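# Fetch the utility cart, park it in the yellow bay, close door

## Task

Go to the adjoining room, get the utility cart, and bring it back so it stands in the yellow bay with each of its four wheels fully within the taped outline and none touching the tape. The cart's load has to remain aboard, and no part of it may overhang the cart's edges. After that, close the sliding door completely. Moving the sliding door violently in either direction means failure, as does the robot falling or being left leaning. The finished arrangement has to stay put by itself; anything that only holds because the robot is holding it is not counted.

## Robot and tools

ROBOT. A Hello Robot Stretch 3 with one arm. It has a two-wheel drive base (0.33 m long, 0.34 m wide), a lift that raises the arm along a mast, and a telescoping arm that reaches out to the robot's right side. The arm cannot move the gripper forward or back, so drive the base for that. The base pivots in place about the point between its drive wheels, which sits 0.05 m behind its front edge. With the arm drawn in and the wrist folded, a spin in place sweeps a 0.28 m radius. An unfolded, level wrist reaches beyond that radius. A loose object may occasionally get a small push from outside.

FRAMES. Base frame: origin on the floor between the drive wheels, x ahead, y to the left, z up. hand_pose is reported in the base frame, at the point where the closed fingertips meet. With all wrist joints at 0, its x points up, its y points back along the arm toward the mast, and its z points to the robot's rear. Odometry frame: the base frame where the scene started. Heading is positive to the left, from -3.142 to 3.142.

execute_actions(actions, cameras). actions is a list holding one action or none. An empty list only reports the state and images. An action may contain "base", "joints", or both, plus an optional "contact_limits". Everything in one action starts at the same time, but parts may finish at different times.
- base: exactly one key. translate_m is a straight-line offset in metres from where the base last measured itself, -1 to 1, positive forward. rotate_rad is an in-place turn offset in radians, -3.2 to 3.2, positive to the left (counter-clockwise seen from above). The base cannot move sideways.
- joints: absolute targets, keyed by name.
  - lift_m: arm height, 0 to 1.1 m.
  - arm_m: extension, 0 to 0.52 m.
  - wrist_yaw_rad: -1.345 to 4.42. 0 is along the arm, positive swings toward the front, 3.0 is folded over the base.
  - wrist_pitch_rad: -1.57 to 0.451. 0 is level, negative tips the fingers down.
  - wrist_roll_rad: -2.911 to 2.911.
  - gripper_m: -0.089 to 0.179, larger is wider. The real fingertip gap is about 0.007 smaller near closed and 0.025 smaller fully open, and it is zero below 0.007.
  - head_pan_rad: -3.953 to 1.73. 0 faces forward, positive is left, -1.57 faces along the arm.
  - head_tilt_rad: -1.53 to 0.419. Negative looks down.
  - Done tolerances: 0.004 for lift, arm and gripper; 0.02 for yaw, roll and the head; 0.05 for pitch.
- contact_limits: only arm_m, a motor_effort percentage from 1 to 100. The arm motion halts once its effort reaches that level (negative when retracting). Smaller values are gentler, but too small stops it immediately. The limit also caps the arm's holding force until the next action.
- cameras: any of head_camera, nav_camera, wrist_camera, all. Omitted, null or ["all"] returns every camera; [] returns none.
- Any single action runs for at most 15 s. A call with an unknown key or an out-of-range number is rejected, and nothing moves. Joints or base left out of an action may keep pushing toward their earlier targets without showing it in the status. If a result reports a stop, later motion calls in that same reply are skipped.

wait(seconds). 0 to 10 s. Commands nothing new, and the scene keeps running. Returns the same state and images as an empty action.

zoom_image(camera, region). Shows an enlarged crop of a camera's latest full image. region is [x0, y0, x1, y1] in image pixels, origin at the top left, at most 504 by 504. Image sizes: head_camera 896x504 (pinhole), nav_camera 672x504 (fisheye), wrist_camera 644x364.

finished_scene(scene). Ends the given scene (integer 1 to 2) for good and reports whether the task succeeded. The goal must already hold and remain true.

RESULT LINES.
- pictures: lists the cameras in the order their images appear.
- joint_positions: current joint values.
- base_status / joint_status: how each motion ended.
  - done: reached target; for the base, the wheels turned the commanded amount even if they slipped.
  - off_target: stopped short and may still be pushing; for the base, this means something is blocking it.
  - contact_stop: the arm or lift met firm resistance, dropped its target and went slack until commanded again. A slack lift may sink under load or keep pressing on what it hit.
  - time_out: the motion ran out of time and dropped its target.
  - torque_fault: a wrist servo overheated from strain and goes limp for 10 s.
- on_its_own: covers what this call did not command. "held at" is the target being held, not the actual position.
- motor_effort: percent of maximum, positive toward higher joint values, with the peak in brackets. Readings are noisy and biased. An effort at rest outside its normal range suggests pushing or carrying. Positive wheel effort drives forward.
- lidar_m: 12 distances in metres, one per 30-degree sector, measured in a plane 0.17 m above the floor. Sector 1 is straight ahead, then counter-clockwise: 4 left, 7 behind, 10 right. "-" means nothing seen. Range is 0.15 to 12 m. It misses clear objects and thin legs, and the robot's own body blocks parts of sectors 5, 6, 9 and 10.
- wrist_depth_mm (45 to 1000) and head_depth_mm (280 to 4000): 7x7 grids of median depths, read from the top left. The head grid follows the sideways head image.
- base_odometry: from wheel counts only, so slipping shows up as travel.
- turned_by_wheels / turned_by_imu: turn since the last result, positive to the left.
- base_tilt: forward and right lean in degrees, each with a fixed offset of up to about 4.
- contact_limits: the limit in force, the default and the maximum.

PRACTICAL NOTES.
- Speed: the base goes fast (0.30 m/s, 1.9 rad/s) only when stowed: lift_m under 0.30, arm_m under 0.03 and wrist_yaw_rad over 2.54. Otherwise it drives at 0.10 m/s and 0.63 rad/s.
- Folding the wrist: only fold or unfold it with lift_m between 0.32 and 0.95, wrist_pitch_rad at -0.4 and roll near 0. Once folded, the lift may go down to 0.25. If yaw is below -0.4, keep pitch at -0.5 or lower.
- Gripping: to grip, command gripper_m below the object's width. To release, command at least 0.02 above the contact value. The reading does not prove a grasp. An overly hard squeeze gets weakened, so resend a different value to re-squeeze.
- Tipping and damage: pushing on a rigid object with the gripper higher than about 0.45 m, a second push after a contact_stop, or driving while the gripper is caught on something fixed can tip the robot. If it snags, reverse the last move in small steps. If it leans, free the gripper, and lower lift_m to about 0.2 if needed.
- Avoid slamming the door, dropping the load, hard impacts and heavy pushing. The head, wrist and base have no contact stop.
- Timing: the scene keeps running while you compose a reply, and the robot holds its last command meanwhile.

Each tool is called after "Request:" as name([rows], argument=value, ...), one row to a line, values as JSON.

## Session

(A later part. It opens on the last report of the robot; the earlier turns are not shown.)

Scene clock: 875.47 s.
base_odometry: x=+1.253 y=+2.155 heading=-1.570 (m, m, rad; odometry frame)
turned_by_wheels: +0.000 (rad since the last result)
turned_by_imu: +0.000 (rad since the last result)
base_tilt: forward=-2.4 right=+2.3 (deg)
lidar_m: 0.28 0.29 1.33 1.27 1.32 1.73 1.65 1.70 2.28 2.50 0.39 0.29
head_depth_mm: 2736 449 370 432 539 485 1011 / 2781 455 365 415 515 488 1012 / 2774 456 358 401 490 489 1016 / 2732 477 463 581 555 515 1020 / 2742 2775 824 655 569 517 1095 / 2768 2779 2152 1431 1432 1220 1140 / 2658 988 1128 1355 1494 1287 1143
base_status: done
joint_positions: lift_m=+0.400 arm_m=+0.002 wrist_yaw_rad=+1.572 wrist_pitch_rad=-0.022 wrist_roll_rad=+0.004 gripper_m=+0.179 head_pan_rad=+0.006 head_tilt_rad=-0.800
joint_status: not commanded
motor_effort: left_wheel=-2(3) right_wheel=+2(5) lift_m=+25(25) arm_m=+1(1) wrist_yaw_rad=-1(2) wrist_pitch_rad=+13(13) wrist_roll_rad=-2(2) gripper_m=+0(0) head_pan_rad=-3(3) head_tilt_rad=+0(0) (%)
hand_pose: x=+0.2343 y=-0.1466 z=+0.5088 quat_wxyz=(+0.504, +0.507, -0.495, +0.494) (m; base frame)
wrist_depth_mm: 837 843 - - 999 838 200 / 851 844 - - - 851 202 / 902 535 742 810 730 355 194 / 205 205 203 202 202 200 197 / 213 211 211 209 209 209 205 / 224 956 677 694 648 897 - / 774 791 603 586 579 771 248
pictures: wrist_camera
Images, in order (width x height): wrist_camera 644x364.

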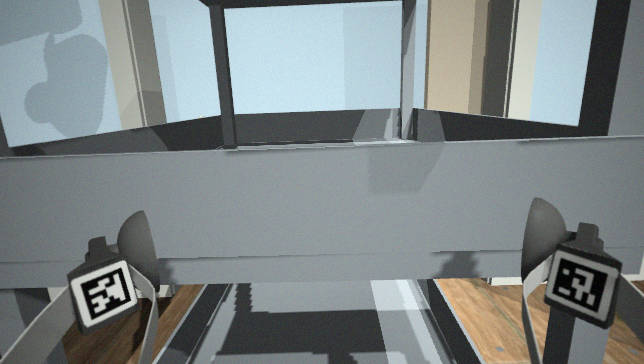

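Request:
execute_actions([
  {"base":{"translate_m":0.06}},
], cameras=[])

Request:
execute_actions([
  {"base":{"translate_m":0.06}},
], cameras=["wrist_camera"])

Scene clock: 879.80 s.
base_odometry: x=+1.253 y=+2.095 heading=-1.570 (m, m, rad; odometry frame)
turned_by_wheels: +0.000 (rad since the last result)
turned_by_imu: -0.007 (rad since the last result)
base_tilt: forward=-2.4 right=+2.4 (deg)
lidar_m: 0.24 0.24 1.27 1.28 1.31 1.76 1.70 1.75 2.35 2.49 0.35 0.25
head_depth_mm: 2695 451 352 378 499 436 920 / 2715 453 353 360 468 455 916 / 2691 456 355 350 444 452 905 / 2686 458 404 507 554 449 908 / 2680 2794 795 656 569 448 914 / 2674 2777 2172 1444 1428 514 1121 / 2647 1002 1070 1261 1468 1301 1137
base_status: done
joint_positions: lift_m=+0.400 arm_m=+0.002 wrist_yaw_rad=+1.567 wrist_pitch_rad=-0.022 wrist_roll_rad=+0.004 gripper_m=+0.179 head_pan_rad=+0.006 head_tilt_rad=-0.800
joint_status: not commanded
motor_effort: left_wheel=-1(6) right_wheel=+3(26) lift_m=+25(25) arm_m=+1(2) wrist_yaw_rad=+5(23) wrist_pitch_rad=+14(16) wrist_roll_rad=-2(2) gripper_m=+1(1) head_pan_rad=-4(3) head_tilt_rad=+0(0) (%)
hand_pose: x=+0.2343 y=-0.1479 z=+0.5087 quat_wxyz=(+0.506, +0.506, -0.496, +0.492) (m; base frame)
wrist_depth_mm: 781 - - - 931 811 762 / 784 873 - - 924 850 777 / 796 569 751 761 669 372 236 / 168 168 168 169 171 171 173 / 173 173 175 176 176 178 179 / 181 182 183 183 185 186 - / 801 765 607 588 571 793 213
pictures: none
No camera images: the call's "cameras" was empty. Leave "cameras" out to get every camera's image.

Scene clock: 881.47 s.
base_odometry: x=+1.253 y=+2.035 heading=-1.570 (m, m, rad; odometry frame)
turned_by_wheels: +0.000 (rad since the last result)
turned_by_imu: +0.000 (rad since the last result)
base_tilt: forward=-2.4 right=+2.4 (deg)
lidar_m: 0.23 0.24 1.18 1.28 1.31 1.76 1.77 1.82 2.42 2.49 0.35 0.25
head_depth_mm: 2644 452 353 378 498 453 832 / 2652 454 354 358 466 447 907 / 2623 456 356 341 436 466 819 / 2652 459 381 448 544 462 743 / 2644 2758 773 671 570 458 817 / 2631 2749 2145 1329 592 453 1098 / 2638 2692 1012 1164 1427 1301 1142
base_status: done
joint_positions: lift_m=+0.400 arm_m=+0.002 wrist_yaw_rad=+1.588 wrist_pitch_rad=-0.023 wrist_roll_rad=+0.004 gripper_m=+0.179 head_pan_rad=+0.006 head_tilt_rad=-0.800
joint_status: not commanded
on_its_own: wrist_yaw_rad is at rest, and its effort (-23) is outside its rest range (-12 to +12)
motor_effort: left_wheel=+1(6) right_wheel=+8(20) lift_m=+25(25) arm_m=+1(0) wrist_yaw_rad=-23(29) wrist_pitch_rad=+14(16) wrist_roll_rad=-1(2) gripper_m=+0(1) head_pan_rad=-2(5) head_tilt_rad=+0(0) (%)
hand_pose: x=+0.2342 y=-0.1424 z=+0.5083 quat_wxyz=(+0.501, +0.511, -0.490, +0.497) (m; base frame)
wrist_depth_mm: 730 - - - - 826 702 / 742 838 - - - 837 756 / 745 563 736 753 676 375 232 / 166 167 167 167 168 168 169 / 172 172 172 174 176 175 175 / 178 180 180 182 182 183 - / 784 772 579 593 573 775 211
pictures: wrist_camera
Images, in order (width x height): wrist_camera 644x364.

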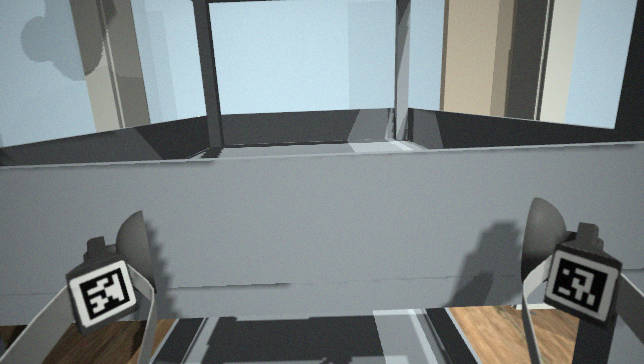

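Flush. Continue.

Request:
execute_actions([
  {"base":{"translate_m":0.15}},
], cameras=["wrist_camera"])

Scene clock: 885.40 s.
base_odometry: x=+1.253 y=+1.885 heading=-1.571 (m, m, rad; odometry frame)
turned_by_wheels: +0.000 (rad since the last result)
turned_by_imu: -0.001 (rad since the last result)
base_tilt: forward=-2.4 right=+2.4 (deg)
lidar_m: 0.24 0.25 0.97 1.28 1.32 1.76 1.91 1.97 2.60 2.48 0.34 0.25
head_depth_mm: 2527 451 352 388 510 448 738 / 2519 453 354 372 481 449 905 / 2530 456 355 358 457 451 823 / 2522 457 357 357 467 453 910 / 2500 2637 751 654 569 456 858 / 2507 2709 2156 691 547 452 1116 / 2491 2715 2185 1017 1192 1273 1140
base_status: done
joint_positions: lift_m=+0.400 arm_m=+0.002 wrist_yaw_rad=+1.624 wrist_pitch_rad=-0.023 wrist_roll_rad=+0.003 gripper_m=+0.179 head_pan_rad=+0.006 head_tilt_rad=-0.800
joint_status: not commanded
on_its_own: wrist_yaw_rad is held at +1.631, not at your +1.570, by its stall guard, which is not easing now
motor_effort: left_wheel=-1(9) right_wheel=+7(19) lift_m=+25(25) arm_m=+0(0) wrist_yaw_rad=+10(59) wrist_pitch_rad=+14(17) wrist_roll_rad=-1(2) gripper_m=+0(5) head_pan_rad=-3(5) head_tilt_rad=+0(0) (%)
hand_pose: x=+0.2339 y=-0.1333 z=+0.5084 quat_wxyz=(+0.492, +0.519, -0.481, +0.507) (m; base frame)
wrist_depth_mm: 603 - - - - 692 602 / 616 - - - - 733 604 / 641 539 740 745 702 370 174 / 177 172 169 166 162 159 156 / 184 179 175 174 170 166 161 / 191 188 185 180 177 174 - / 742 754 588 587 590 771 187
pictures: wrist_camera
Images, in order (width x height): wrist_camera 644x364.

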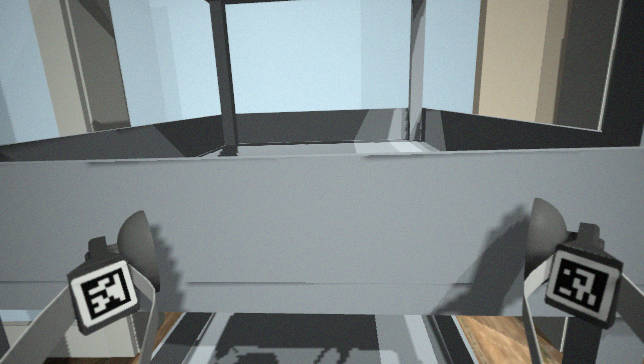

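Request:
execute_actions([
  {"base":{"translate_m":0.15},"joints":{"wrist_yaw_rad":1.57}},
], cameras=["wrist_camera"])

Scene clock: 890.57 s.
base_odometry: x=+1.253 y=+1.735 heading=-1.571 (m, m, rad; odometry frame)
turned_by_wheels: +0.000 (rad since the last result)
turned_by_imu: -0.002 (rad since the last result)
base_tilt: forward=-2.4 right=+2.4 (deg)
lidar_m: 0.24 0.25 0.77 1.29 1.33 1.77 2.06 2.12 2.60 2.48 0.34 0.25
head_depth_mm: 2399 450 352 388 509 445 832 / 2360 453 353 374 482 448 903 / 2392 456 356 359 458 450 741 / 2376 458 357 348 451 453 904 / 2373 2571 514 640 569 456 863 / 2378 2611 2147 652 548 458 1117 / 2368 2594 2153 1778 1011 472 1127
base_status: done
joint_positions: lift_m=+0.400 arm_m=+0.002 wrist_yaw_rad=+1.573 wrist_pitch_rad=-0.023 wrist_roll_rad=+0.001 gripper_m=+0.179 head_pan_rad=+0.006 head_tilt_rad=-0.800
joint_status: all done
motor_effort: left_wheel=+0(7) right_wheel=+1(21) lift_m=+26(25) arm_m=+0(1) wrist_yaw_rad=-4(32) wrist_pitch_rad=+14(16) wrist_roll_rad=+0(1) gripper_m=+0(5) head_pan_rad=-3(3) head_tilt_rad=+0(0) (%)
hand_pose: x=+0.2343 y=-0.1462 z=+0.5085 quat_wxyz=(+0.505, +0.507, -0.494, +0.495) (m; base frame)
wrist_depth_mm: - - - - - 588 154 / - - - - - 608 157 / 544 572 740 762 611 336 160 / 169 168 166 165 163 161 160 / 175 173 172 171 169 168 166 / 182 180 180 178 177 176 - / 629 602 572 600 585 723 192
pictures: wrist_camera
Images, in order (width x height): wrist_camera 644x364.

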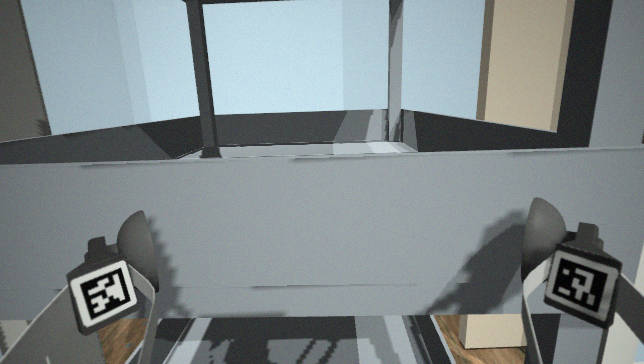

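Request:
execute_actions([
  {"base":{"translate_m":0.15}},
], cameras=["wrist_camera","nav_camera"])

Scene clock: 897.13 s.
base_odometry: x=+1.253 y=+1.585 heading=-1.571 (m, m, rad; odometry frame)
turned_by_wheels: +0.000 (rad since the last result)
turned_by_imu: +0.000 (rad since the last result)
base_tilt: forward=-2.4 right=+2.4 (deg)
lidar_m: 0.24 0.25 0.55 1.29 1.33 1.77 2.21 2.28 2.60 1.87 0.34 0.25
head_depth_mm: 2256 451 353 393 513 447 738 / 2228 454 354 379 489 451 907 / 2234 456 355 366 467 454 830 / 2235 459 356 353 451 438 918 / 2241 2426 440 640 569 444 883 / 2258 2492 2141 658 558 448 1121 / 2244 2509 2167 1767 1483 452 1129
base_status: done
joint_positions: lift_m=+0.400 arm_m=+0.002 wrist_yaw_rad=+1.582 wrist_pitch_rad=-0.023 wrist_roll_rad=+0.001 gripper_m=+0.179 head_pan_rad=+0.006 head_tilt_rad=-0.800
joint_status: not commanded
on_its_own: wrist_yaw_rad is at rest, and its effort (-15) is outside its rest range (-12 to +12)
motor_effort: left_wheel=+1(6) right_wheel=+4(19) lift_m=+25(25) arm_m=+0(0) wrist_yaw_rad=-15(15) wrist_pitch_rad=+14(16) wrist_roll_rad=-1(1) gripper_m=+2(3) head_pan_rad=-5(3) head_tilt_rad=+0(0) (%)
hand_pose: x=+0.2342 y=-0.1440 z=+0.5083 quat_wxyz=(+0.503, +0.509, -0.491, +0.497) (m; base frame)
wrist_depth_mm: - - - - - - 148 / - - - - - - 154 / - 567 741 752 625 332 157 / 173 170 168 165 163 160 158 / 180 176 175 172 170 167 164 / 188 185 182 179 177 175 - / 791 765 602 582 561 568 189
pictures: nav_camera (sideways: a quarter turn counterclockwise sets it upright), wrist_camera
Images, in order (width x height): nav_camera 672x504, wrist_camera 644x364.

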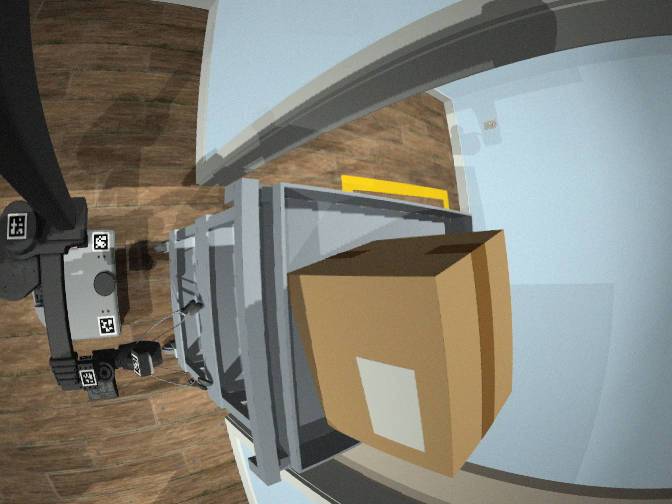

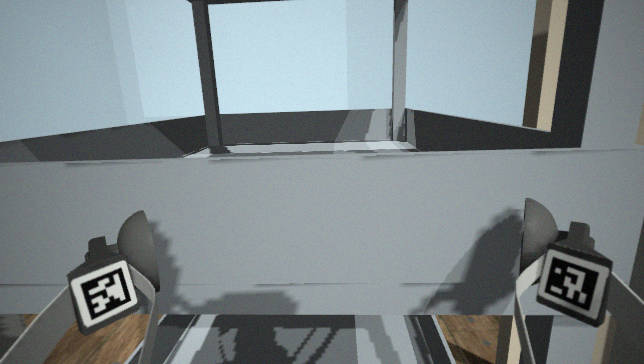

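Request:
execute_actions([
  {"base":{"translate_m":0.2}},
], cameras=["wrist_camera","nav_camera"])

Scene clock: 902.77 s.
base_odometry: x=+1.253 y=+1.385 heading=-1.571 (m, m, rad; odometry frame)
turned_by_wheels: +0.000 (rad since the last result)
turned_by_imu: +0.001 (rad since the last result)
base_tilt: forward=-2.3 right=+2.3 (deg)
lidar_m: 0.24 0.25 0.41 0.73 1.34 1.78 2.42 2.48 2.59 0.96 0.34 0.25
head_depth_mm: 2081 451 352 394 515 447 772 / 2086 454 353 380 490 452 906 / 2078 456 355 366 468 439 830 / 2050 458 356 353 450 439 924 / 2079 2243 429 638 569 444 886 / 2066 2371 2086 658 559 448 1115 / 2046 2373 2174 1764 1460 451 1011
base_status: done
joint_positions: lift_m=+0.400 arm_m=+0.002 wrist_yaw_rad=+1.583 wrist_pitch_rad=-0.023 wrist_roll_rad=+0.001 gripper_m=+0.179 head_pan_rad=+0.006 head_tilt_rad=-0.800
joint_status: not commanded
on_its_own: wrist_yaw_rad is at rest, and its effort (-17) is outside its rest range (-12 to +12)
motor_effort: left_wheel=+1(5) right_wheel=+3(18) lift_m=+25(25) arm_m=+1(1) wrist_yaw_rad=-17(16) wrist_pitch_rad=+14(16) wrist_roll_rad=-1(1) gripper_m=+3(3) head_pan_rad=-4(5) head_tilt_rad=+0(0) (%)
hand_pose: x=+0.2342 y=-0.1437 z=+0.5083 quat_wxyz=(+0.503, +0.509, -0.491, +0.497) (m; base frame)
wrist_depth_mm: - - - - - - 149 / - - - - - - 153 / - 571 748 746 640 332 157 / 174 171 167 166 163 160 158 / 180 176 175 172 169 168 163 / 188 186 184 180 177 174 - / 817 750 597 575 583 751 327
pictures: nav_camera (sideways: a quarter turn counterclockwise sets it upright), wrist_camera
Images, in order (width x height): nav_camera 672x504, wrist_camera 644x364.

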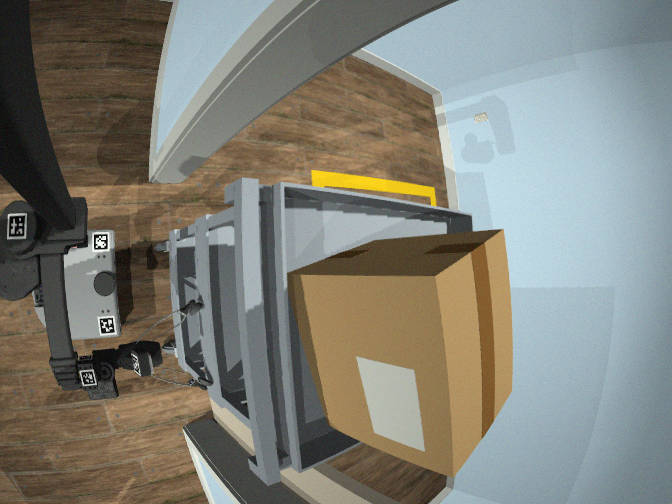

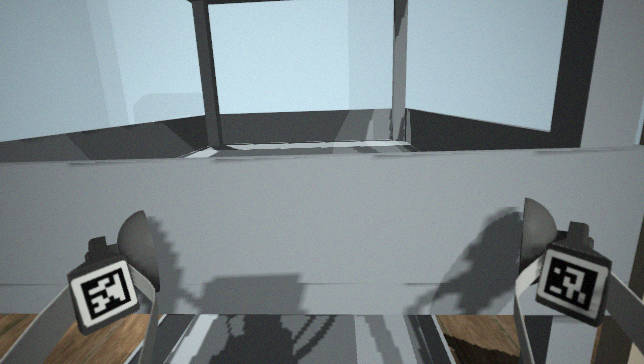

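Request:
zoom_image(camera="nav_camera", region=[150, 340, 400, 504])

Region (150, 340, 400, 504) of nav_camera's 672x504 image, scaled by 2.016, with more detail than that image has; it fills the top 331 rows of this view, and the rest is white.

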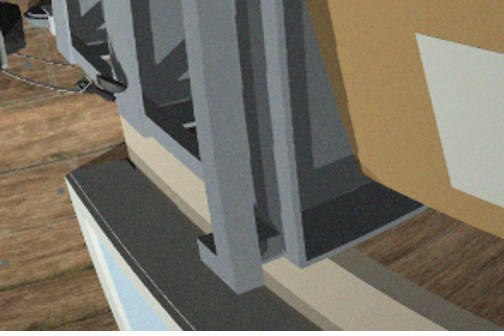

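Request:
execute_actions([
  {"base":{"translate_m":0.15}},
], cameras=["wrist_camera","nav_camera"])

Scene clock: 909.50 s.
base_odometry: x=+1.253 y=+1.235 heading=-1.571 (m, m, rad; odometry frame)
turned_by_wheels: +0.000 (rad since the last result)
turned_by_imu: +0.000 (rad since the last result)
base_tilt: forward=-2.4 right=+2.4 (deg)
lidar_m: 0.24 0.25 0.37 0.36 1.35 1.79 2.56 2.63 2.58 0.61 0.34 0.25
head_depth_mm: 1949 451 352 389 509 444 736 / 1935 454 354 375 484 447 906 / 1916 456 355 361 460 452 741 / 1925 458 357 348 448 454 910 / 1940 2083 465 639 570 457 868 / 1925 2201 2087 657 558 441 1116 / 1924 2204 2139 1767 1505 456 1119
base_status: done
joint_positions: lift_m=+0.400 arm_m=+0.002 wrist_yaw_rad=+1.578 wrist_pitch_rad=-0.023 wrist_roll_rad=+0.001 gripper_m=+0.179 head_pan_rad=+0.006 head_tilt_rad=-0.800
joint_status: not commanded
motor_effort: left_wheel=+1(5) right_wheel=+3(17) lift_m=+25(25) arm_m=+1(1) wrist_yaw_rad=-10(17) wrist_pitch_rad=+14(16) wrist_roll_rad=-1(1) gripper_m=+2(3) head_pan_rad=-3(4) head_tilt_rad=+1(0) (%)
hand_pose: x=+0.2342 y=-0.1449 z=+0.5084 quat_wxyz=(+0.504, +0.508, -0.492, +0.496) (m; base frame)
wrist_depth_mm: - - - - - - 151 / - - - - - - 154 / - 575 740 743 612 334 157 / 172 168 166 164 162 160 158 / 176 174 173 171 169 167 164 / 184 182 181 179 176 174 - / 801 766 597 588 571 742 190
pictures: nav_camera (sideways: a quarter turn counterclockwise sets it upright), wrist_camera
Images, in order (width x height): nav_camera 672x504, wrist_camera 644x364.

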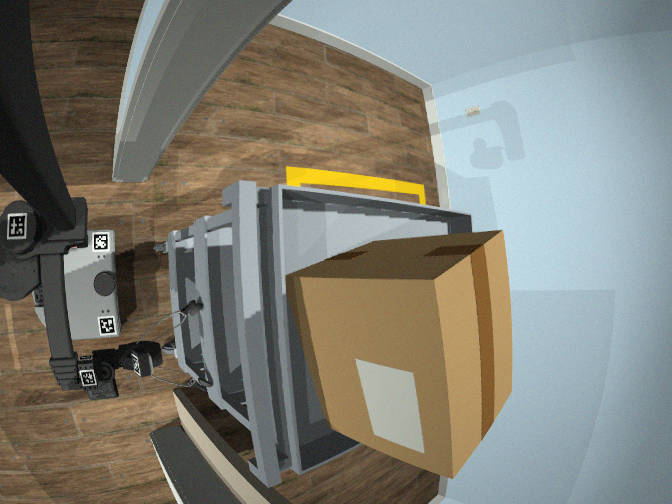

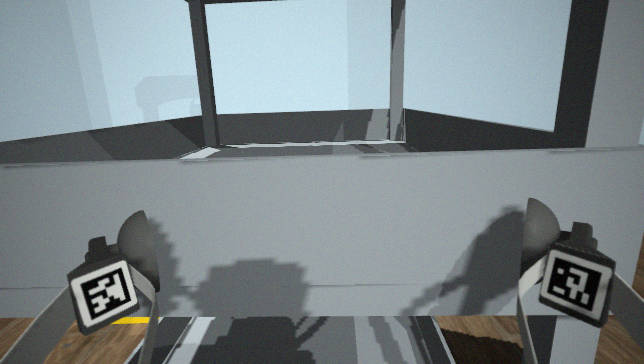

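Request:
execute_actions([
  {"base":{"translate_m":0.4},"joints":{"head_tilt_rad":-1.0}},
])

Scene clock: 916.47 s.
base_odometry: x=+1.253 y=+0.835 heading=-1.571 (m, m, rad; odometry frame)
turned_by_wheels: +0.000 (rad since the last result)
turned_by_imu: +0.000 (rad since the last result)
base_tilt: forward=-2.4 right=+2.3 (deg)
lidar_m: 0.24 0.25 1.39 1.01 0.45 1.82 2.96 3.04 0.46 0.56 0.34 0.25
head_depth_mm: 378 325 385 526 455 1043 1088 / 379 324 372 498 483 1061 1139 / 381 320 357 472 487 1083 1113 / 384 322 344 459 492 1080 1116 / 398 414 627 572 494 1084 1121 / 1707 1884 641 560 472 1213 1104 / 1683 1932 1738 1519 1308 1215 1107
base_status: done
joint_positions: lift_m=+0.400 arm_m=+0.002 wrist_yaw_rad=+1.578 wrist_pitch_rad=-0.024 wrist_roll_rad=+0.001 gripper_m=+0.179 head_pan_rad=+0.006 head_tilt_rad=-0.988
joint_status: all done
motor_effort: left_wheel=+0(5) right_wheel=+3(18) lift_m=+25(25) arm_m=+1(0) wrist_yaw_rad=-10(13) wrist_pitch_rad=+14(15) wrist_roll_rad=+0(0) gripper_m=+0(2) head_pan_rad=-4(3) head_tilt_rad=-7(26) (%)
hand_pose: x=+0.2342 y=-0.1450 z=+0.5083 quat_wxyz=(+0.504, +0.508, -0.492, +0.496) (m; base frame)
wrist_depth_mm: - - - - - - 152 / - - - - - - 155 / - 570 750 759 602 330 158 / 170 168 165 163 162 159 159 / 175 173 172 170 168 166 164 / 183 182 179 178 175 174 - / 780 607 576 590 583 751 191
pictures: head_camera (sideways: a quarter turn clockwise sets it upright), nav_camera (sideways: a quarter turn counterclockwise sets it upright), wrist_camera
Images, in order (width x height): head_camera 896x504, nav_camera 672x504, wrist_camera 644x364.

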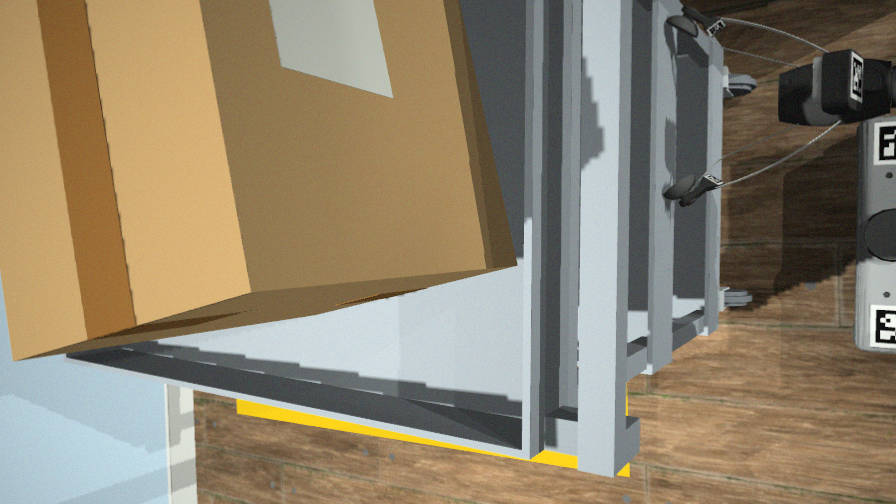

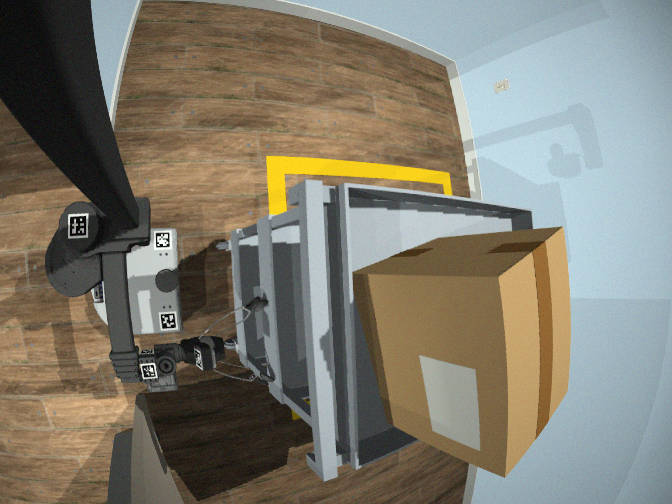

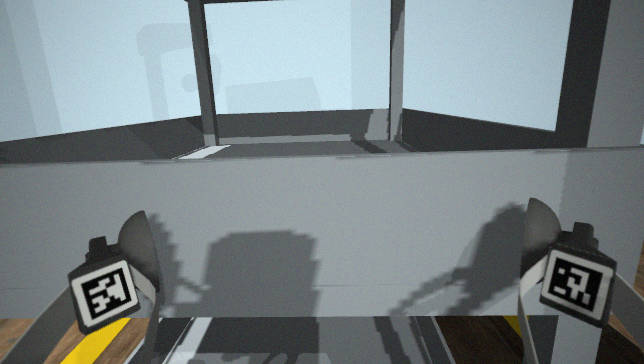

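Request:
execute_actions([
  {"base":{"translate_m":0.43}},
])

Scene clock: 927.57 s.
base_odometry: x=+1.252 y=+0.405 heading=-1.571 (m, m, rad; odometry frame)
turned_by_wheels: +0.000 (rad since the last result)
turned_by_imu: +0.000 (rad since the last result)
base_tilt: forward=-2.4 right=+2.3 (deg)
lidar_m: 0.24 0.25 1.41 1.34 0.96 0.75 3.39 0.72 0.81 2.20 0.34 0.25
head_depth_mm: 378 325 385 524 455 1052 1096 / 379 324 371 498 486 1061 1138 / 381 320 358 474 489 1076 1109 / 384 322 344 459 492 1081 1114 / 397 424 629 572 494 1084 1112 / 1282 1405 641 558 471 1214 1104 / 1279 1516 1722 1526 1312 1215 1101
base_status: done
joint_positions: lift_m=+0.400 arm_m=+0.002 wrist_yaw_rad=+1.577 wrist_pitch_rad=-0.024 wrist_roll_rad=+0.001 gripper_m=+0.179 head_pan_rad=+0.006 head_tilt_rad=-0.988
joint_status: not commanded
motor_effort: left_wheel=+0(4) right_wheel=+3(16) lift_m=+25(25) arm_m=+1(1) wrist_yaw_rad=-9(12) wrist_pitch_rad=+14(15) wrist_roll_rad=-1(1) gripper_m=+2(2) head_pan_rad=-3(4) head_tilt_rad=-7(7) (%)
hand_pose: x=+0.2342 y=-0.1452 z=+0.5083 quat_wxyz=(+0.504, +0.508, -0.492, +0.495) (m; base frame)
wrist_depth_mm: - - - - - - 152 / - - - - - - 154 / - 572 745 762 620 336 157 / 171 168 165 164 162 160 158 / 175 173 172 170 169 166 164 / 183 182 180 178 175 173 - / 802 596 588 578 587 748 190
pictures: head_camera (sideways: a quarter turn clockwise sets it upright), nav_camera (sideways: a quarter turn counterclockwise sets it upright), wrist_camera
Images, in order (width x height): head_camera 896x504, nav_camera 672x504, wrist_camera 644x364.

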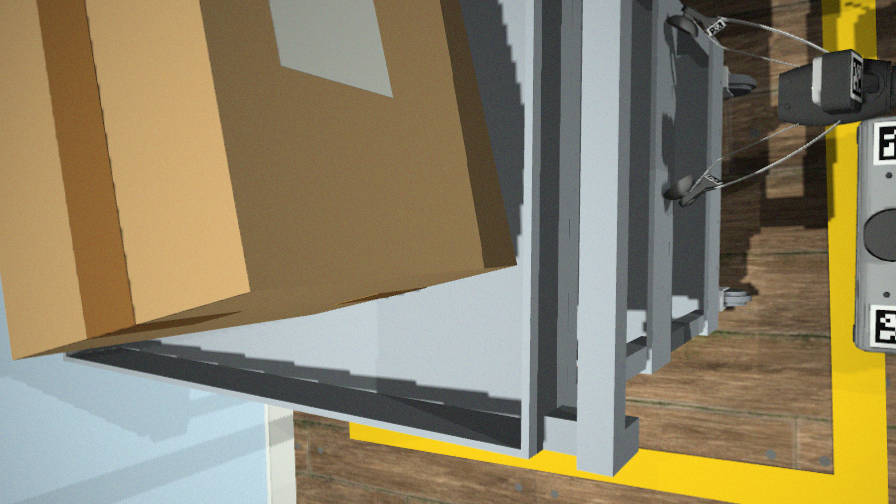

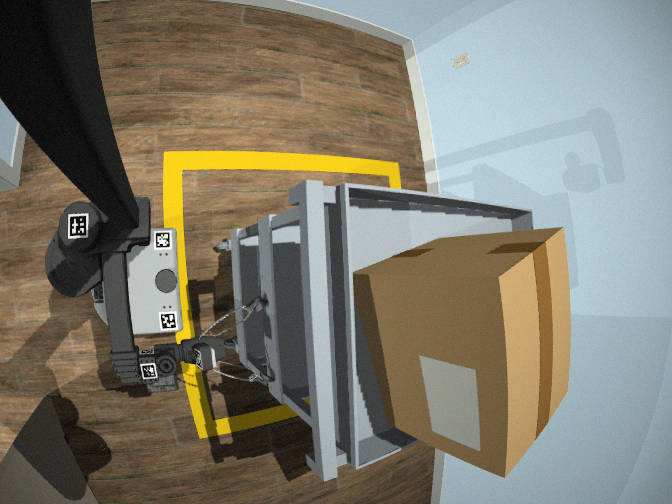

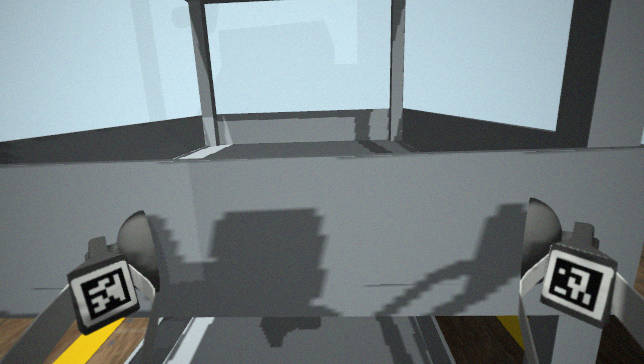

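Request:
execute_actions([
  {"base":{"translate_m":0.08}},
], cameras=[])

Request:
execute_actions([
  {"base":{"translate_m":-0.4}},
])

Scene clock: 934.57 s.
base_odometry: x=+1.252 y=+0.325 heading=-1.571 (m, m, rad; odometry frame)
turned_by_wheels: +0.000 (rad since the last result)
turned_by_imu: +0.000 (rad since the last result)
base_tilt: forward=-2.3 right=+2.4 (deg)
lidar_m: 0.24 0.25 1.41 1.34 1.08 0.82 3.47 0.79 0.92 2.42 0.33 0.25
head_depth_mm: 377 325 385 524 454 1054 1087 / 379 323 371 497 485 1059 1137 / 381 320 357 472 488 1077 1111 / 385 321 344 459 491 1089 1114 / 397 424 627 572 494 1084 1113 / 1206 1324 641 559 471 1217 1109 / 1205 1428 1661 1518 1316 1219 1109
base_status: done
joint_positions: lift_m=+0.400 arm_m=+0.002 wrist_yaw_rad=+1.578 wrist_pitch_rad=-0.024 wrist_roll_rad=+0.001 gripper_m=+0.179 head_pan_rad=+0.006 head_tilt_rad=-0.988
joint_status: not commanded
motor_effort: left_wheel=+0(5) right_wheel=+3(18) lift_m=+25(25) arm_m=+1(1) wrist_yaw_rad=-9(11) wrist_pitch_rad=+15(15) wrist_roll_rad=-1(1) gripper_m=+1(2) head_pan_rad=-3(4) head_tilt_rad=-7(7) (%)
hand_pose: x=+0.2342 y=-0.1451 z=+0.5083 quat_wxyz=(+0.504, +0.508, -0.492, +0.496) (m; base frame)
wrist_depth_mm: - - - - - - 152 / - - - - - - 155 / - 572 746 739 617 338 157 / 169 167 165 163 162 159 159 / 176 174 172 170 168 166 164 / 183 181 180 178 175 175 - / 780 591 574 594 576 764 190
pictures: none
No camera images: the call's "cameras" was empty. Leave "cameras" out to get every camera's image.

Scene clock: 939.63 s.
base_odometry: x=+1.253 y=+0.725 heading=-1.571 (m, m, rad; odometry frame)
turned_by_wheels: +0.000 (rad since the last result)
turned_by_imu: +0.001 (rad since the last result)
base_tilt: forward=-2.4 right=+2.4 (deg)
lidar_m: 0.64 1.74 1.39 1.33 0.50 0.51 3.06 3.17 0.51 0.94 2.50 0.66
head_depth_mm: 664 676 1048 1454 1327 1195 1088 / 647 678 1077 1276 1327 1202 1134 / 634 681 1079 1304 1330 1203 1113 / 639 683 1080 1302 1336 1215 1119 / 863 685 1068 1433 1343 1214 1119 / 1559 1786 1728 1523 1343 1219 1104 / 1585 1891 1728 1520 1363 1218 1107
base_status: done
joint_positions: lift_m=+0.400 arm_m=+0.002 wrist_yaw_rad=+1.572 wrist_pitch_rad=-0.022 wrist_roll_rad=+0.001 gripper_m=+0.179 head_pan_rad=+0.006 head_tilt_rad=-0.988
joint_status: not commanded
motor_effort: left_wheel=+0(4) right_wheel=+0(3) lift_m=+25(25) arm_m=+0(0) wrist_yaw_rad=-2(10) wrist_pitch_rad=+13(15) wrist_roll_rad=-1(1) gripper_m=+0(1) head_pan_rad=-3(4) head_tilt_rad=-7(7) (%)
hand_pose: x=+0.2343 y=-0.1465 z=+0.5088 quat_wxyz=(+0.505, +0.506, -0.494, +0.495) (m; base frame)
wrist_depth_mm: - - - 951 - - - / - - - - - - - / - - 545 544 717 - - / - - - - - - - / - - - - - - - / - - 731 758 857 988 - / 807 826 674 740 741 783 760
pictures: head_camera (sideways: a quarter turn clockwise sets it upright), nav_camera (sideways: a quarter turn counterclockwise sets it upright), wrist_camera
Images, in order (width x height): head_camera 896x504, nav_camera 672x504, wrist_camera 644x364.

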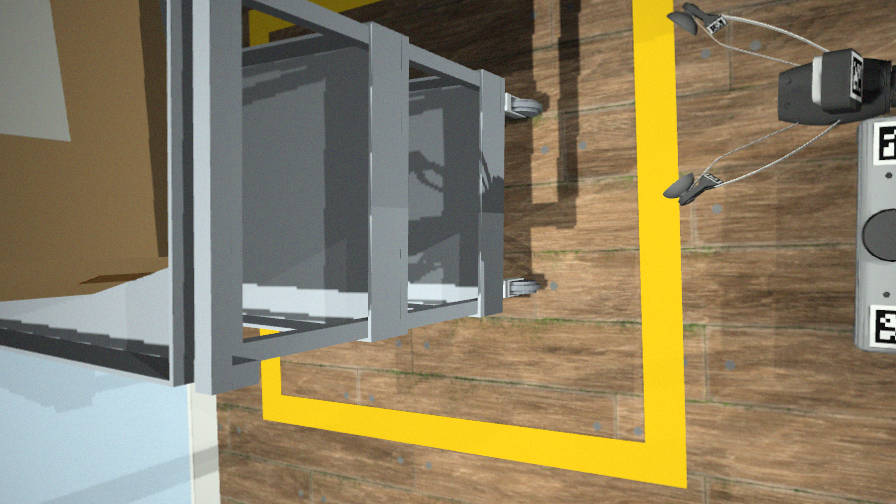

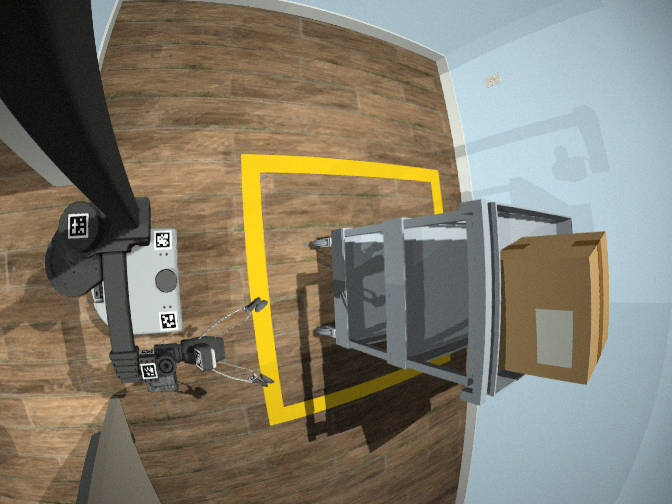

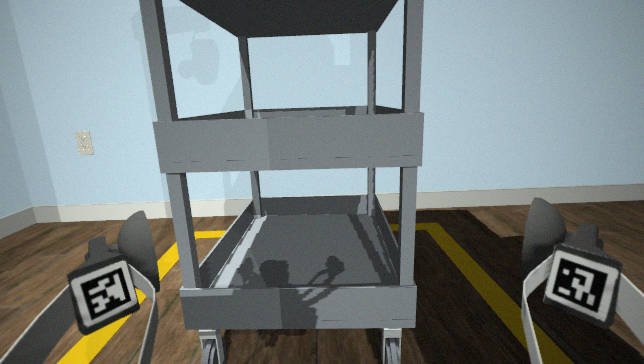

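Request:
execute_actions([
  {"joints":{"wrist_pitch_rad":-0.4,"gripper_m":0.0,"wrist_roll_rad":0}},
], cameras=[])

Request:
execute_actions([
  {"joints":{"wrist_yaw_rad":3.0}},
], cameras=[])

Request:
execute_actions([
  {"joints":{"lift_m":0.27,"head_pan_rad":-1.57,"head_tilt_rad":-0.6},"base":{"rotate_rad":-1.57}},
])

Scene clock: 953.83 s.
base_odometry: x=+1.253 y=+0.725 heading=-1.571 (m, m, rad; odometry frame)
turned_by_wheels: +0.000 (rad since the last result)
turned_by_imu: +0.001 (rad since the last result)
base_tilt: forward=-2.4 right=+2.4 (deg)
lidar_m: 0.64 1.75 1.39 1.33 0.49 0.52 3.09 3.14 0.51 0.94 2.51 0.66
head_depth_mm: 666 676 1049 1456 1323 1196 1090 / 648 679 1074 1272 1333 1218 1125 / 633 680 1078 1299 1336 1203 1107 / 639 682 1076 1301 1342 1210 1116 / 862 684 1065 1422 1349 1216 1118 / 1554 1799 1725 1512 1345 1218 1103 / 1590 1886 1722 1518 1357 1222 1110
base_status: not commanded
joint_positions: lift_m=+0.400 arm_m=+0.002 wrist_yaw_rad=+1.572 wrist_pitch_rad=-0.414 wrist_roll_rad=+0.001 gripper_m=+0.000 head_pan_rad=+0.006 head_tilt_rad=-0.988
joint_status: all done
motor_effort: left_wheel=+0(0) right_wheel=+0(0) lift_m=+25(25) arm_m=+1(1) wrist_yaw_rad=-3(2) wrist_pitch_rad=+9(14) wrist_roll_rad=-1(1) gripper_m=-2(96) head_pan_rad=-5(4) head_tilt_rad=-7(7) (%)
hand_pose: x=+0.2035 y=-0.1467 z=+0.4133 quat_wxyz=(+0.592, +0.592, -0.386, +0.386) (m; base frame)
wrist_depth_mm: - - - - - - - / - - - - - - - / - - 765 790 980 - - / 953 939 692 808 831 832 832 / 767 751 739 - 715 689 698 / 654 639 646 590 600 596 601 / 550 552 539 540 543 520 507
pictures: none
No camera images: the call's "cameras" was empty. Leave "cameras" out to get every camera's image.

Scene clock: 955.57 s.
base_odometry: x=+1.253 y=+0.725 heading=-1.571 (m, m, rad; odometry frame)
turned_by_wheels: +0.000 (rad since the last result)
turned_by_imu: +0.000 (rad since the last result)
base_tilt: forward=-2.4 right=+2.4 (deg)
lidar_m: 0.64 1.74 1.40 1.33 0.50 0.51 3.05 3.16 0.51 0.94 2.50 0.66
head_depth_mm: 666 675 1050 1465 1332 1196 1105 / 648 678 1073 1268 1325 1202 1107 / 634 683 1079 1297 1334 1205 1110 / 638 682 1076 1300 1342 1208 1114 / 861 686 1068 1442 1346 1205 1117 / 1551 1783 1726 1521 1346 1208 1099 / 1583 1868 1727 1519 1355 1216 1106
base_status: not commanded
joint_positions: lift_m=+0.400 arm_m=+0.002 wrist_yaw_rad=+2.998 wrist_pitch_rad=-0.414 wrist_roll_rad=+0.001 gripper_m=+0.000 head_pan_rad=+0.006 head_tilt_rad=-0.988
joint_status: all done
motor_effort: left_wheel=+0(0) right_wheel=+0(0) lift_m=+25(25) arm_m=+1(1) wrist_yaw_rad=+2(5) wrist_pitch_rad=+9(9) wrist_roll_rad=-1(1) gripper_m=-3(3) head_pan_rad=-3(3) head_tilt_rad=-7(7) (%)
hand_pose: x=+0.0109 y=+0.0758 z=+0.4133 quat_wxyz=(+0.195, +0.701, +0.096, +0.680) (m; base frame)
wrist_depth_mm: 492 - - - - - - / 502 - - - - - - / 469 643 - - - - - / 456 659 885 868 853 822 817 / 499 656 758 - 723 706 673 / 551 599 - 589 598 594 588 / 551 559 553 543 532 526 512
pictures: none
No camera images: the call's "cameras" was empty. Leave "cameras" out to get every camera's image.

Scene clock: 958.40 s.
base_odometry: x=+1.253 y=+0.725 heading=-3.141 (m, m, rad; odometry frame)
turned_by_wheels: -1.570 (rad since the last result)
turned_by_imu: -1.573 (rad since the last result)
base_tilt: forward=-2.3 right=+2.4 (deg)
lidar_m: 0.96 2.48 0.66 0.64 1.75 1.39 1.33 0.50 0.52 3.07 3.17 0.51
head_depth_mm: 2624 2933 2954 2193 1714 1431 1211 / 2612 2900 2966 2180 1730 1425 1208 / 2575 2889 2962 2186 1738 1418 1204 / 2643 2919 3012 2196 1740 1429 1214 / 2619 2875 3026 2205 1746 1443 1205 / 2619 2897 3012 2190 1747 1436 1223 / 2573 2892 3023 2192 1736 1434 1222
base_status: done
joint_positions: lift_m=+0.271 arm_m=+0.002 wrist_yaw_rad=+2.999 wrist_pitch_rad=-0.416 wrist_roll_rad=+0.001 gripper_m=+0.000 head_pan_rad=-1.563 head_tilt_rad=-0.605
joint_status: all done
motor_effort: left_wheel=+2(7) right_wheel=-3(6) lift_m=+11(23) arm_m=+0(0) wrist_yaw_rad=+2(3) wrist_pitch_rad=+10(10) wrist_roll_rad=-1(1) gripper_m=-3(3) head_pan_rad=-4(50) head_tilt_rad=+3(35) (%)
hand_pose: x=+0.0108 y=+0.0756 z=+0.2837 quat_wxyz=(+0.195, +0.701, +0.096, +0.680) (m; base frame)
wrist_depth_mm: - - - - - - - / - - 663 686 975 - - / 917 887 834 828 817 783 758 / 708 693 675 666 650 630 618 / 587 565 571 - 536 535 519 / 489 497 - - 460 451 450 / - - - - 398 397 393
pictures: head_camera (sideways: a quarter turn clockwise sets it upright), nav_camera (sideways: a quarter turn counterclockwise sets it upright), wrist_camera
Images, in order (width x height): head_camera 896x504, nav_camera 672x504, wrist_camera 644x364.

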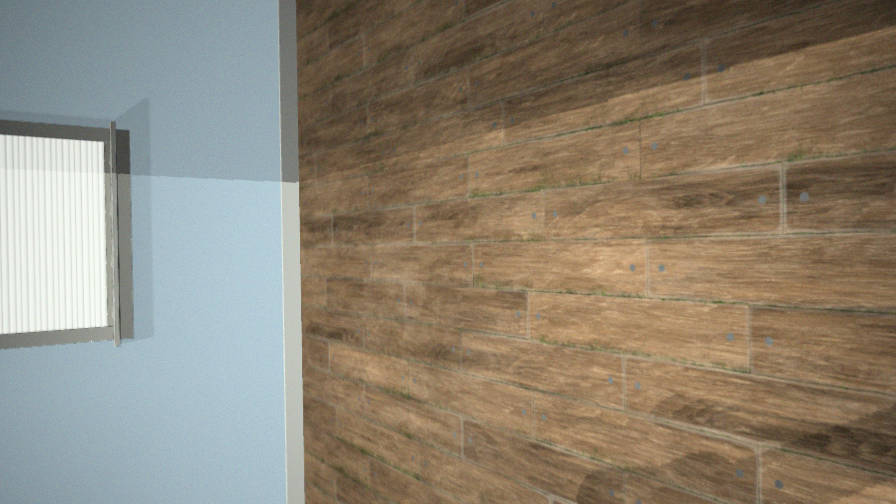

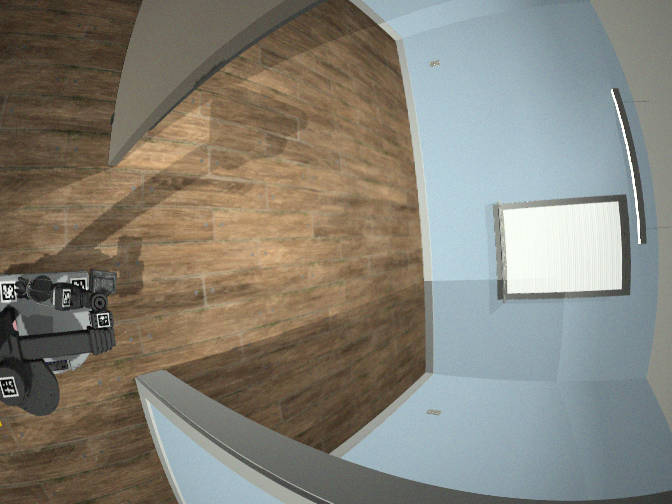

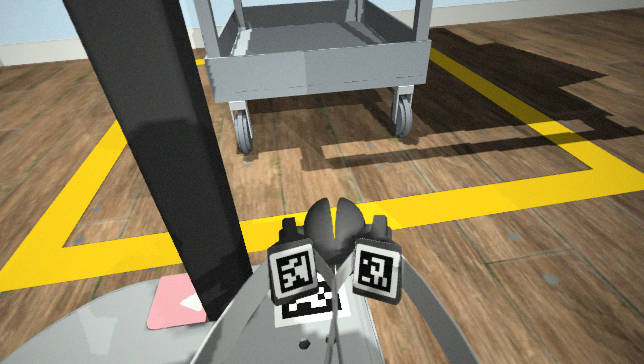

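Request:
execute_actions([
  {"base":{"rotate_rad":0.03}},
], cameras=[])

Request:
execute_actions([
  {"base":{"translate_m":0.7},"joints":{"head_tilt_rad":-0.9}},
])

Scene clock: 964.30 s.
base_odometry: x=+1.253 y=+0.725 heading=-3.111 (m, m, rad; odometry frame)
turned_by_wheels: +0.030 (rad since the last result)
turned_by_imu: +0.031 (rad since the last result)
base_tilt: forward=-2.3 right=+2.4 (deg)
lidar_m: 1.06 2.41 0.65 0.64 1.76 1.38 1.29 0.50 0.53 3.07 3.19 0.51
head_depth_mm: 2616 2857 2938 2170 1725 1418 1208 / 2594 2854 2968 2180 1721 1442 1203 / 2584 2910 3015 2187 1711 1421 1220 / 2611 2914 3024 2204 1738 1431 1222 / 2624 2893 3003 2213 1738 1431 1217 / 2605 2887 3038 2216 1747 1433 1213 / 2614 2918 3037 2221 1742 1434 1218
base_status: done
joint_positions: lift_m=+0.271 arm_m=+0.002 wrist_yaw_rad=+2.999 wrist_pitch_rad=-0.416 wrist_roll_rad=+0.001 gripper_m=+0.000 head_pan_rad=-1.563 head_tilt_rad=-0.605
joint_status: not commanded
motor_effort: left_wheel=+0(2) right_wheel=-1(4) lift_m=+12(11) arm_m=+1(0) wrist_yaw_rad=+2(2) wrist_pitch_rad=+10(10) wrist_roll_rad=-1(1) gripper_m=-2(3) head_pan_rad=-3(2) head_tilt_rad=+3(3) (%)
hand_pose: x=+0.0108 y=+0.0756 z=+0.2837 quat_wxyz=(+0.195, +0.701, +0.096, +0.680) (m; base frame)
wrist_depth_mm: - - - - 908 - - / - - 676 682 722 - - / 925 870 838 832 775 809 756 / 705 692 687 658 657 635 629 / 579 568 560 - 545 523 518 / 484 502 - - 454 449 448 / - - - - 398 395 390
pictures: none
No camera images: the call's "cameras" was empty. Leave "cameras" out to get every camera's image.

Scene clock: 968.33 s.
base_odometry: x=+0.553 y=+0.704 heading=-3.111 (m, m, rad; odometry frame)
turned_by_wheels: +0.000 (rad since the last result)
turned_by_imu: -0.001 (rad since the last result)
base_tilt: forward=-2.4 right=+2.4 (deg)
lidar_m: 1.28 1.81 1.76 1.70 0.78 0.90 1.29 1.12 0.28 0.27 0.28 0.39
head_depth_mm: - - 304 370 495 742 1110 / - - 301 371 496 746 1106 / - - 302 372 497 753 1130 / - - 303 373 501 758 1084 / - - 303 376 503 763 1099 / - - 304 377 506 768 1100 / - - 306 378 508 773 1110
base_status: done
joint_positions: lift_m=+0.271 arm_m=+0.002 wrist_yaw_rad=+2.999 wrist_pitch_rad=-0.416 wrist_roll_rad=+0.001 gripper_m=+0.000 head_pan_rad=-1.563 head_tilt_rad=-0.888
joint_status: all done
motor_effort: left_wheel=+0(6) right_wheel=-1(4) lift_m=+12(11) arm_m=+1(1) wrist_yaw_rad=+1(2) wrist_pitch_rad=+10(10) wrist_roll_rad=+0(1) gripper_m=-3(2) head_pan_rad=-4(4) head_tilt_rad=-7(33) (%)
hand_pose: x=+0.0107 y=+0.0756 z=+0.2837 quat_wxyz=(+0.195, +0.701, +0.096, +0.680) (m; base frame)
wrist_depth_mm: - - - - - - - / 632 - - - - - - / 819 740 882 858 807 790 777 / 702 684 673 663 646 643 627 / 578 568 559 - 532 521 520 / 483 500 - - 460 457 442 / - - - - 401 398 391
pictures: head_camera (sideways: a quarter turn clockwise sets it upright), nav_camera (sideways: a quarter turn counterclockwise sets it upright), wrist_camera
Images, in order (width x height): head_camera 896x504, nav_camera 672x504, wrist_camera 644x364.

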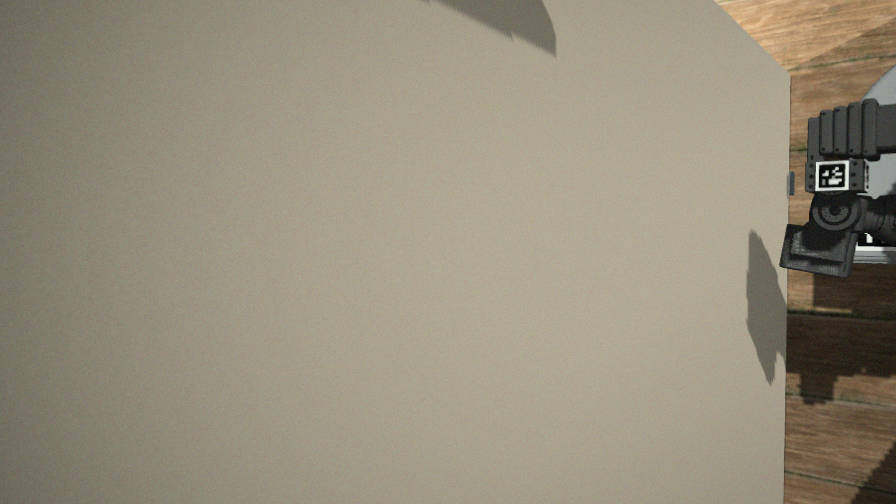

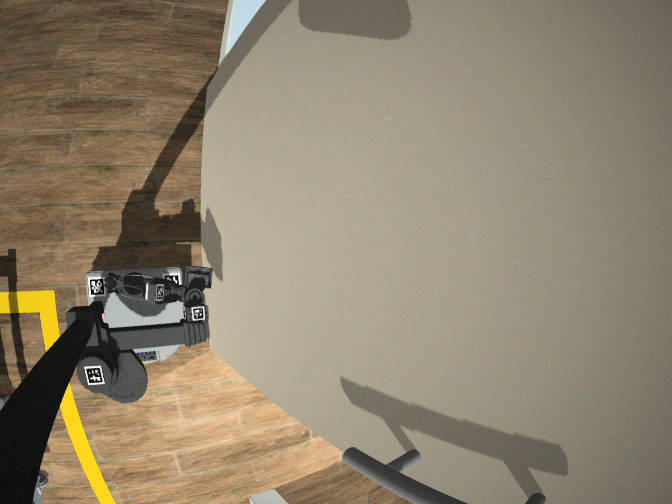

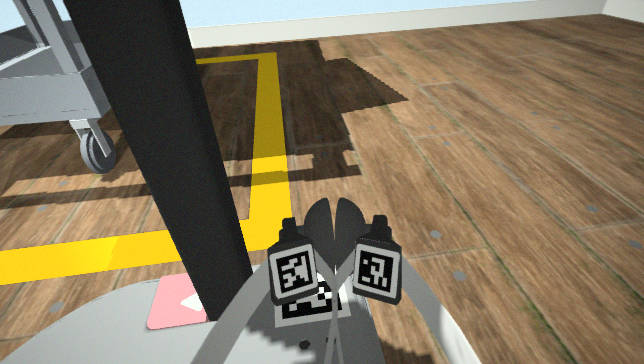

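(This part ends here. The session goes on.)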